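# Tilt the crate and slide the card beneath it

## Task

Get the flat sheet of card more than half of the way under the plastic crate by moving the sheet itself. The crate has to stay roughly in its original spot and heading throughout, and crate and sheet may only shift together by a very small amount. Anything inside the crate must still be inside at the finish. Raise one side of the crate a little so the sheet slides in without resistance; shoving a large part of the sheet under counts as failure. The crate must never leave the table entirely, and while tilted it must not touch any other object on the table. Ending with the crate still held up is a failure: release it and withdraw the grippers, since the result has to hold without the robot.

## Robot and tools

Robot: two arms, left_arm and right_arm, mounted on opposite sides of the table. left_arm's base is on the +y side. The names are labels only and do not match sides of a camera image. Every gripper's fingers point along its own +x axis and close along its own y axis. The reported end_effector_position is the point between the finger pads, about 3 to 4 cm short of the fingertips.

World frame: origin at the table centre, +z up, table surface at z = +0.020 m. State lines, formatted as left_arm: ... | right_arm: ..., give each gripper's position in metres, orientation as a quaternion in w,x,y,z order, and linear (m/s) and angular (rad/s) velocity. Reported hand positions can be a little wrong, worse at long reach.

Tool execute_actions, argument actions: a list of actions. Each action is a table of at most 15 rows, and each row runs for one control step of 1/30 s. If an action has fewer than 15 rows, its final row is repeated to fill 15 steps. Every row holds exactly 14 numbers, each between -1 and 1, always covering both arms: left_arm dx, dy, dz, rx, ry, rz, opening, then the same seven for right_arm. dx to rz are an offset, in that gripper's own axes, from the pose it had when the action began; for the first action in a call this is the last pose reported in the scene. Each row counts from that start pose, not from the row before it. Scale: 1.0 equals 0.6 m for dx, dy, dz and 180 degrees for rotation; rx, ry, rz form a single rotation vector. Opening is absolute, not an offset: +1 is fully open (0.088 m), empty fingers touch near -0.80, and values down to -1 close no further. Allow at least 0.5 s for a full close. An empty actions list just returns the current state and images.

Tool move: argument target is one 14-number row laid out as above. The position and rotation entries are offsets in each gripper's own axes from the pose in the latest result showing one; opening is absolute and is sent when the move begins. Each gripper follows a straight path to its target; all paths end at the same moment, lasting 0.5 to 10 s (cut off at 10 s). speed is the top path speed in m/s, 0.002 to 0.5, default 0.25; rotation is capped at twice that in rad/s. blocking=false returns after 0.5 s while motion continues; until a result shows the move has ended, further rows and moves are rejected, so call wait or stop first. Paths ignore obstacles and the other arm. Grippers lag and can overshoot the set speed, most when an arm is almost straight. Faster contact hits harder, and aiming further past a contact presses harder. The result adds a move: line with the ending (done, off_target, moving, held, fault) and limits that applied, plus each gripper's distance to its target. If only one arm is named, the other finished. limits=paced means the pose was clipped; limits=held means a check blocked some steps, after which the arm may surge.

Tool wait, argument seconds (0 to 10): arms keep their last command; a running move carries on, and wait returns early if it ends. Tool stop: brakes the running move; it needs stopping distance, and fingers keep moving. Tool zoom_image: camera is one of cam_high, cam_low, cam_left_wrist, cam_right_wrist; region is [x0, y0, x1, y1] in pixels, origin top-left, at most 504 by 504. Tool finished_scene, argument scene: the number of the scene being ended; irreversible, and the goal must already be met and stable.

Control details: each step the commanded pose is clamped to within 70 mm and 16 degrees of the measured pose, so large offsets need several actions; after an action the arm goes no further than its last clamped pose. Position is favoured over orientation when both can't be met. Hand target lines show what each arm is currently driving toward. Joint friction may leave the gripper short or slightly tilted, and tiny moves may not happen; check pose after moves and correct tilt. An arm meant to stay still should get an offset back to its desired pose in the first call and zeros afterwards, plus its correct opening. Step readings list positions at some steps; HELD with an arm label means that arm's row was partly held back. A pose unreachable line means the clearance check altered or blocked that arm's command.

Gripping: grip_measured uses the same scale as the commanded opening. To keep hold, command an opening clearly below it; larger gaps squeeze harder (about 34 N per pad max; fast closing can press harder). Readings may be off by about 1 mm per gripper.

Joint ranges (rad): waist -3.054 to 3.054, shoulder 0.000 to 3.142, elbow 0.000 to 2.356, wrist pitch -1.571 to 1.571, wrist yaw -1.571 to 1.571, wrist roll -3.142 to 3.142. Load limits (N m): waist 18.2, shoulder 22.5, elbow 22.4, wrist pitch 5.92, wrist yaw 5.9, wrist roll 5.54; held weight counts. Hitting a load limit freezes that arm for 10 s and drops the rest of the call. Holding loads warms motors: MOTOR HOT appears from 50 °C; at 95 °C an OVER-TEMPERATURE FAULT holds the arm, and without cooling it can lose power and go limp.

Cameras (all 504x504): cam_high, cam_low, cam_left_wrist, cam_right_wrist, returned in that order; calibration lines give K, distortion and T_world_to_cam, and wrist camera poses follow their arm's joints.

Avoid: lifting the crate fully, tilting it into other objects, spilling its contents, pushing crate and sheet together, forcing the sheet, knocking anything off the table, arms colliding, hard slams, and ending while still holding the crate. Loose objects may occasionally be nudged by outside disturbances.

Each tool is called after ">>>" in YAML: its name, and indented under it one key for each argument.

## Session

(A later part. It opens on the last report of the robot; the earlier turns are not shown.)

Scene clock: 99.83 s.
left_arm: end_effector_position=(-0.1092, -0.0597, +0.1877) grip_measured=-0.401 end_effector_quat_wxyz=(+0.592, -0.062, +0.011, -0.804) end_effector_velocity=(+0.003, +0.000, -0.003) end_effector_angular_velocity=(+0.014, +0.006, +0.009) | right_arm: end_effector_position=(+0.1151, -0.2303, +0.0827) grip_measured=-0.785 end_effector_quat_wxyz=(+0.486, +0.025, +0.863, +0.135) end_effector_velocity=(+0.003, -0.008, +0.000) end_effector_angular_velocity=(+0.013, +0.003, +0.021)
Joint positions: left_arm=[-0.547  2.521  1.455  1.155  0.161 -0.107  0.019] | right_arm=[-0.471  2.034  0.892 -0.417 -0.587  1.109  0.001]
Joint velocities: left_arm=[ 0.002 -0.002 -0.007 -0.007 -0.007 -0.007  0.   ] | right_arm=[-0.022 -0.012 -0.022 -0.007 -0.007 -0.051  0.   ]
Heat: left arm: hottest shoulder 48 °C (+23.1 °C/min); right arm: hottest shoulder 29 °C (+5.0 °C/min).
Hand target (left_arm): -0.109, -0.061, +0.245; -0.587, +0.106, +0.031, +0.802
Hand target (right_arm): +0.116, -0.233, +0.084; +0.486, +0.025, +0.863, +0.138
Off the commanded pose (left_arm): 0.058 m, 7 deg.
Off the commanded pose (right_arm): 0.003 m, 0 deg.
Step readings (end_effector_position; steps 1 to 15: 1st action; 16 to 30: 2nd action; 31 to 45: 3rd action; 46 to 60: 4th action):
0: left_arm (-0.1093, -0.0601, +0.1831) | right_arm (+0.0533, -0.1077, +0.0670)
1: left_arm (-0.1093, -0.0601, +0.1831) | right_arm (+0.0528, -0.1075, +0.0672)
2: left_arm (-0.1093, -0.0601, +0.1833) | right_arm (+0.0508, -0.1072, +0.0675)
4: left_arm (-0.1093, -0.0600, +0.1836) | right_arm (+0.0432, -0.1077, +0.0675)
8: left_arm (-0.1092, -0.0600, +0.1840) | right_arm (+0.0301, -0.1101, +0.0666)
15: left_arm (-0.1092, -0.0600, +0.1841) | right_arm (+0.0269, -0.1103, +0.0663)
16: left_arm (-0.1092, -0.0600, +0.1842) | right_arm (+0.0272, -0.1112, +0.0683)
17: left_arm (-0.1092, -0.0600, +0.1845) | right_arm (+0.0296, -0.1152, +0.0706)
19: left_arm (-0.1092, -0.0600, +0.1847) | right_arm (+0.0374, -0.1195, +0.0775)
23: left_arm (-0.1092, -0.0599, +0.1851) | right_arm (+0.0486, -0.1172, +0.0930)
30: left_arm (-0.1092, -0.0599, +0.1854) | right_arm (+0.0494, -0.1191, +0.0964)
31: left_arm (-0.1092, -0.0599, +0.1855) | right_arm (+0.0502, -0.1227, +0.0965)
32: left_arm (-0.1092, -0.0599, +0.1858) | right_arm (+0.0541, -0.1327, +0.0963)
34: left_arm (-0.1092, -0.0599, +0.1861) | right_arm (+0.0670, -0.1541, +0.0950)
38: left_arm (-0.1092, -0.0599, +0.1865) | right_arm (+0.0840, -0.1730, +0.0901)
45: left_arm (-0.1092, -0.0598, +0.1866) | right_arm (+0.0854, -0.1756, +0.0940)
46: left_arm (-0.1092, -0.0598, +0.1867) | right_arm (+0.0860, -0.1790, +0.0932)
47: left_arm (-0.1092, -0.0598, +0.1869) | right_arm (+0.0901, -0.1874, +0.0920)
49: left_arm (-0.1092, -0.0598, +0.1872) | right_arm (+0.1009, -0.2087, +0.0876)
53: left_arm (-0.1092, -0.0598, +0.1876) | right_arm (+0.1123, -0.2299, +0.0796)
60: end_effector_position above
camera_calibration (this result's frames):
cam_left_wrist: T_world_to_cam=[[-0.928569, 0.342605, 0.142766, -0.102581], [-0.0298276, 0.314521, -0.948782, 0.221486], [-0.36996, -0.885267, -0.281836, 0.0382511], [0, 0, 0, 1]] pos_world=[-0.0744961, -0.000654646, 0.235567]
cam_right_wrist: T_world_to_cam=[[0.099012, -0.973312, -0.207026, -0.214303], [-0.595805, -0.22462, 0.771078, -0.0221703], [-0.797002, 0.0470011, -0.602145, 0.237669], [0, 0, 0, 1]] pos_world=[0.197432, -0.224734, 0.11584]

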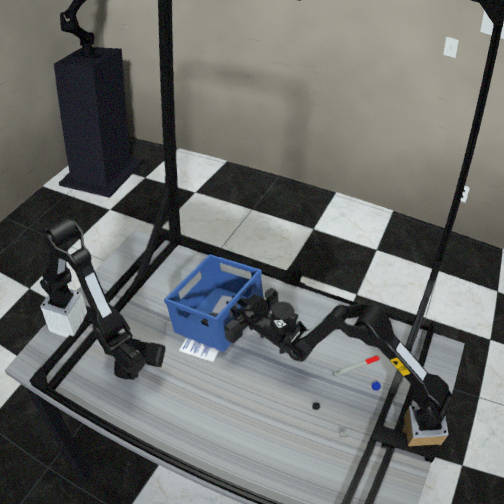

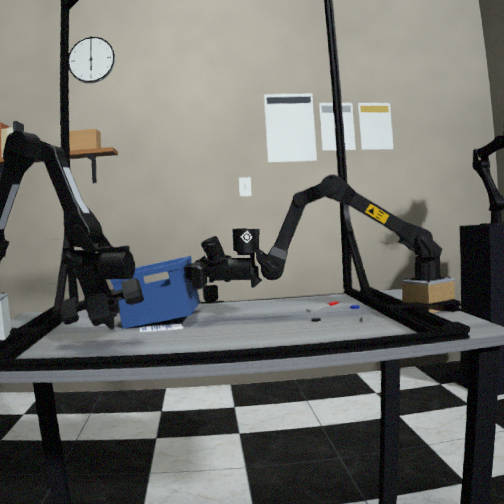

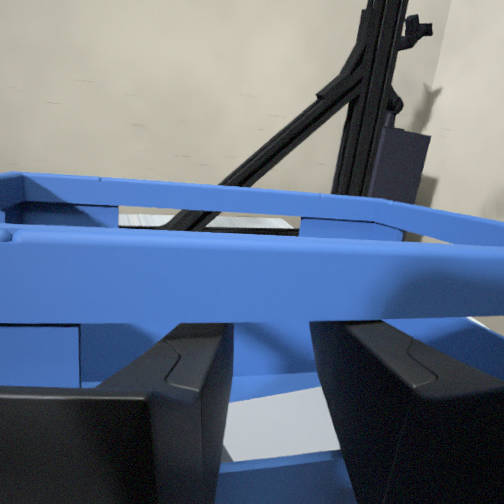

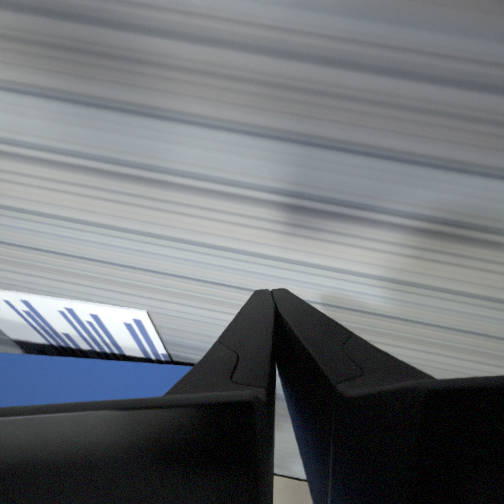

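About 78% in. Lower gradually.

>>> execute_actions:
  actions:
    - [[0.006,-0.008,0.075,0,-0.03,0,-0.4,0,0,0,0,0,0,-1]]
    - [[0.003,-0.006,0.06,0,-0.025,0,-0.4,0,0,0,0,0,0,-1]]
    - [[0,-0.005,0.05,0,-0.02,0,-0.4,0,0,0,0,0,0,-1]]
    - [[0,-0.004,0.04,0,-0.02,0,-0.4,0,0,0,0,0,0,-1]]
    - [[0,-0.002,0.02,0,-0.01,0,-0.4,0,0,0,0,0,0,-1]]
    - [[0,0,0,0,0,0,-0.4,0,0,0,0,0,0,-1]]
    - [[0,0,-0.02,0,0,0,-0.4,0,0,0,0,0,0,-1]]

Scene clock: 107.67 s.
left_arm: end_effector_position=(-0.1064, -0.0392, +0.1477) grip_measured=-0.400 end_effector_quat_wxyz=(+0.603, -0.039, +0.040, -0.796) end_effector_velocity=(-0.000, +0.001, -0.007) end_effector_angular_velocity=(+0.023, +0.019, +0.005) | right_arm: end_effector_position=(+0.1155, -0.2314, +0.0825) grip_measured=-0.785 end_effector_quat_wxyz=(+0.486, +0.024, +0.863, +0.135) end_effector_velocity=(-0.002, -0.006, +0.000) end_effector_angular_velocity=(-0.020, +0.014, +0.004)
Joint positions: left_arm=[-0.555  2.539  1.346  1.208  0.13  -0.112  0.019] | right_arm=[-0.473  2.033  0.889 -0.417 -0.587  1.106  0.001]
Joint velocities: left_arm=[-0.002  0.007 -0.002 -0.007 -0.007 -0.022 -0.   ] | right_arm=[-0.002 -0.002 -0.007 -0.022 -0.007 -0.007 -0.   ]
Heat: left arm: hottest shoulder 51 °C (+24.1 °C/min); right arm: hottest shoulder 30 °C (+4.0 °C/min). Fold the left arm in close to its base before you think long.
Hand target (left_arm): -0.108, -0.040, +0.141; -0.603, +0.037, -0.042, +0.796
Hand target (right_arm): +0.115, -0.231, +0.082; +0.486, +0.024, +0.863, +0.135
Off the commanded pose (left_arm): 0.007 m, 0 deg.
Off the commanded pose (right_arm): 0.000 m, 0 deg.
MOTOR HOT: a motor of the left arm reached 50 °C. Now the hottest motor of the left arm, joint 2 (shoulder), reports 51 °C. The temperature limit of the motors' drives, at which the controller stops that arm, is 95 °C. To cool a motor, set the load down, stop pushing, or move to a pose that needs little force.
Step readings (end_effector_position; steps 1 to 15: 1st action; 16 to 30: 2nd action; 31 to 45: 3rd action; 46 to 60: 4th action; 61 to 75: 5th action; 76 to 90: 6th action; 91 to 105: 7th action):
0: left_arm (-0.1092, -0.0596, +0.1881) | right_arm (+0.1154, -0.2316, +0.0824)
1: left_arm (-0.1089, -0.0595, +0.1875) | right_arm (+0.1154, -0.2316, +0.0824)
2: left_arm (-0.1088, -0.0590, +0.1865) | right_arm (+0.1154, -0.2316, +0.0824)
4: left_arm (-0.1087, -0.0582, +0.1854) | right_arm (+0.1154, -0.2316, +0.0824)
8: left_arm (-0.1087, -0.0575, +0.1840) | right_arm (+0.1154, -0.2316, +0.0824)
15: left_arm (-0.1087, -0.0570, +0.1832) | right_arm (+0.1155, -0.2314, +0.0825)
16: left_arm (-0.1087, -0.0566, +0.1824) | right_arm (+0.1155, -0.2314, +0.0825)
17: left_arm (-0.1086, -0.0560, +0.1815) | right_arm (+0.1155, -0.2314, +0.0825)
19: left_arm (-0.1085, -0.0548, +0.1798) | right_arm (+0.1155, -0.2314, +0.0825)
23: left_arm (-0.1084, -0.0535, +0.1773) | right_arm (+0.1155, -0.2314, +0.0825)
30: left_arm (-0.1084, -0.0529, +0.1766) | right_arm (+0.1155, -0.2314, +0.0825)
31: left_arm (-0.1085, -0.0524, +0.1754) | right_arm (+0.1155, -0.2314, +0.0825)
32: left_arm (-0.1084, -0.0516, +0.1739) | right_arm (+0.1155, -0.2314, +0.0825)
34: left_arm (-0.1081, -0.0498, +0.1709) | right_arm (+0.1155, -0.2314, +0.0825)
38: left_arm (-0.1076, -0.0478, +0.1667) | right_arm (+0.1155, -0.2314, +0.0825)
45: left_arm (-0.1077, -0.0471, +0.1654) | right_arm (+0.1155, -0.2314, +0.0825)
46: left_arm (-0.1075, -0.0467, +0.1645) | right_arm (+0.1155, -0.2314, +0.0825)
47: left_arm (-0.1073, -0.0460, +0.1637) | right_arm (+0.1155, -0.2314, +0.0825)
49: left_arm (-0.1072, -0.0443, +0.1617) | right_arm (+0.1155, -0.2314, +0.0825)
53: left_arm (-0.1071, -0.0432, +0.1602) | right_arm (+0.1155, -0.2314, +0.0825)
60: left_arm (-0.1069, -0.0429, +0.1599) | right_arm (+0.1155, -0.2314, +0.0825)
61: left_arm (-0.1068, -0.0425, +0.1591) | right_arm (+0.1155, -0.2314, +0.0825)
62: left_arm (-0.1066, -0.0418, +0.1578) | right_arm (+0.1155, -0.2314, +0.0825)
64: left_arm (-0.1067, -0.0408, +0.1563) | right_arm (+0.1155, -0.2314, +0.0825)
68: left_arm (-0.1065, -0.0406, +0.1559) | right_arm (+0.1155, -0.2314, +0.0825)
75: left_arm (-0.1065, -0.0406, +0.1557) | right_arm (+0.1155, -0.2314, +0.0825)
76: left_arm (-0.1064, -0.0404, +0.1547) | right_arm (+0.1155, -0.2314, +0.0825)
77: left_arm (-0.1064, -0.0403, +0.1541) | right_arm (+0.1155, -0.2314, +0.0825)
79: left_arm (-0.1064, -0.0402, +0.1535) | right_arm (+0.1155, -0.2314, +0.0825)
83: left_arm (-0.1064, -0.0401, +0.1529) | right_arm (+0.1155, -0.2314, +0.0825)
90: left_arm (-0.1064, -0.0401, +0.1525) | right_arm (+0.1155, -0.2314, +0.0825)
91: left_arm (-0.1064, -0.0400, +0.1513) | right_arm (+0.1155, -0.2314, +0.0825)
92: left_arm (-0.1063, -0.0398, +0.1505) | right_arm (+0.1155, -0.2314, +0.0825)
94: left_arm (-0.1063, -0.0395, +0.1494) | right_arm (+0.1155, -0.2314, +0.0825)
98: left_arm (-0.1062, -0.0393, +0.1489) | right_arm (+0.1155, -0.2314, +0.0825)
105: end_effector_position above
camera_calibration (this result's frames):
cam_left_wrist: T_world_to_cam=[[-0.936548, 0.30972, 0.164171, -0.106586], [-0.0348508, 0.383747, -0.92278, 0.175475], [-0.348803, -0.869949, -0.348604, 0.0589523], [0, 0, 0, 1]] pos_world=[-0.0731449, 0.0169594, 0.199974]
cam_right_wrist: T_world_to_cam=[[0.0992252, -0.973407, -0.206478, -0.215579], [-0.595632, -0.224323, 0.771299, -0.0220063], [-0.797106, 0.0464523, -0.602051, 0.237747], [0, 0, 0, 1]] pos_world=[0.197793, -0.225826, 0.115597]

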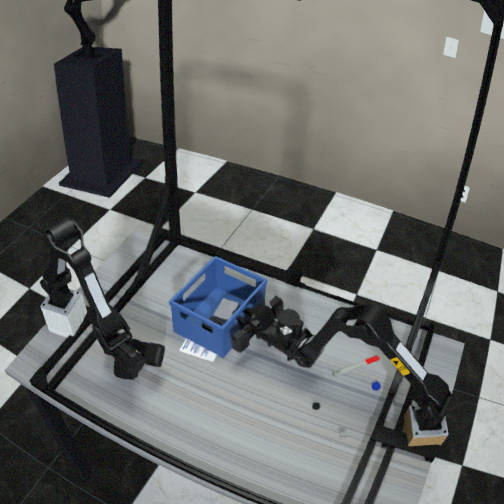

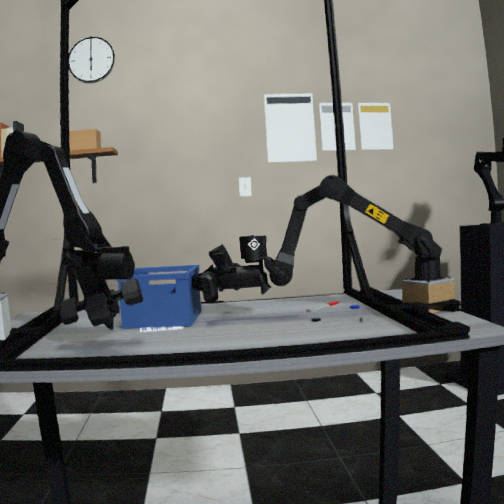

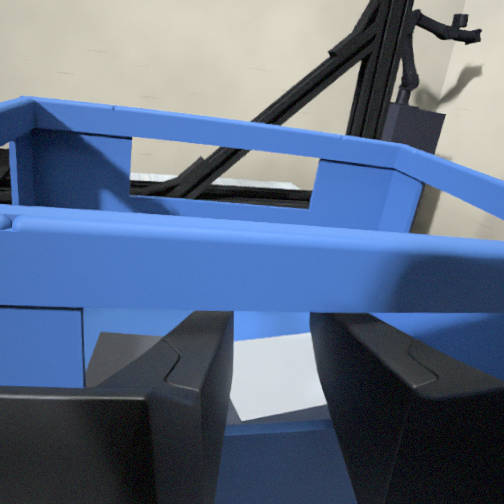

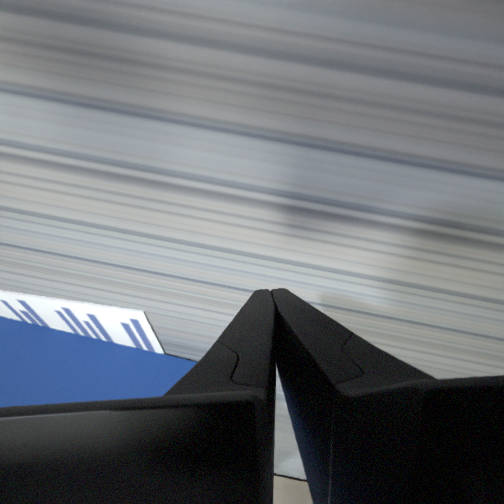

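>>> move:
  target: [-0.2,0,-0.01,0,0,0,-0.4,-0.1,-0.05,0,0,0,0,-1]
  speed: 0.12

Scene clock: 110.67 s.
left_arm: end_effector_position=(-0.0753, +0.0751, +0.1342) grip_measured=-0.400 end_effector_quat_wxyz=(+0.603, -0.029, +0.049, -0.796) end_effector_velocity=(+0.002, +0.003, -0.003) end_effector_angular_velocity=(+0.019, +0.005, +0.020) | right_arm: end_effector_position=(+0.1500, -0.2687, +0.1236) grip_measured=-0.785 end_effector_quat_wxyz=(+0.485, +0.024, +0.864, +0.134) end_effector_velocity=(-0.000, -0.004, -0.001) end_effector_angular_velocity=(-0.003, -0.005, +0.017)
Joint positions: left_arm=[-0.511  2.378  0.79   1.575  0.175 -0.112  0.019] | right_arm=[-0.636  1.867  0.867 -0.672 -0.581  0.912  0.001]
Joint velocities: left_arm=[-0.002 -0.007 -0.017 -0.007 -0.022 -0.007 -0.   ] | right_arm=[-0.002 -0.002 -0.007 -0.007  0.007 -0.022 -0.   ]
Heat: left arm: hottest shoulder 50 °C (+23.1 °C/min); right arm: hottest shoulder 30 °C (+4.0 °C/min). Fold the left arm in close to its base before you think long.
Hand target (left_arm): -0.074, +0.076, +0.141; -0.603, +0.033, -0.044, +0.796
Hand target (right_arm): +0.150, -0.271, +0.125; +0.486, +0.023, +0.863, +0.134
Off the commanded pose (left_arm): 0.006 m, 2 deg.
Off the commanded pose (right_arm): 0.002 m, 0 deg.
MOTOR HOT: still on. Now the hottest motor of the left arm, joint 2 (shoulder), reports 50 °C; a drive's own limit is 95 °C.
joint sent to its limit (left arm) — the command would take joint 4 (wrist pitch) past its upper limit, so that joint was sent only as far as its limit.
move: done
camera_calibration (this result's frames):
cam_left_wrist: T_world_to_cam=[[-0.936886, 0.30623, 0.168722, -0.111078], [-0.0305816, 0.408945, -0.912047, 0.11725], [-0.348294, -0.859644, -0.37377, 0.167138], [0, 0, 0, 1]] pos_world=[-0.0422682, 0.129746, 0.18815]
cam_right_wrist: T_world_to_cam=[[0.0978444, -0.974017, -0.20425, -0.247061], [-0.593925, -0.22183, 0.773334, -0.0413422], [-0.798549, 0.0456428, -0.600197, 0.291483], [0, 0, 0, 1]] pos_world=[0.232383, -0.263116, 0.156457]

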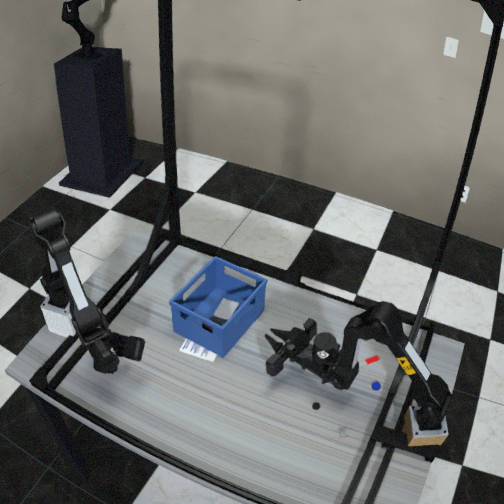

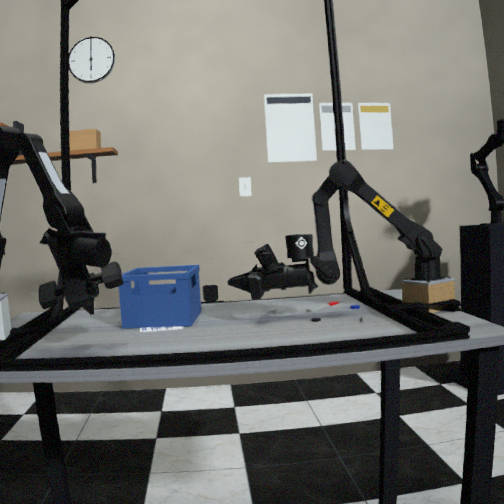

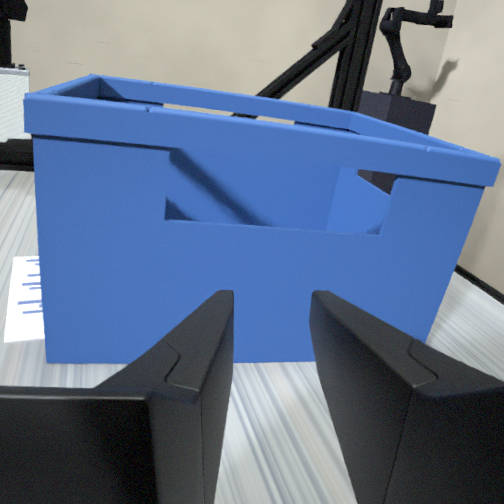

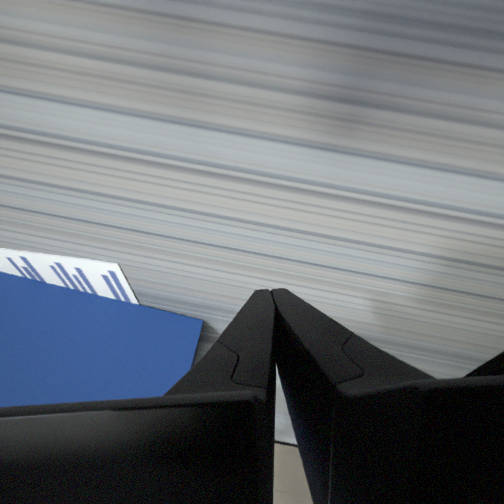

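>>> finished_scene:
  scene: 1

The scene is finished: the task was done.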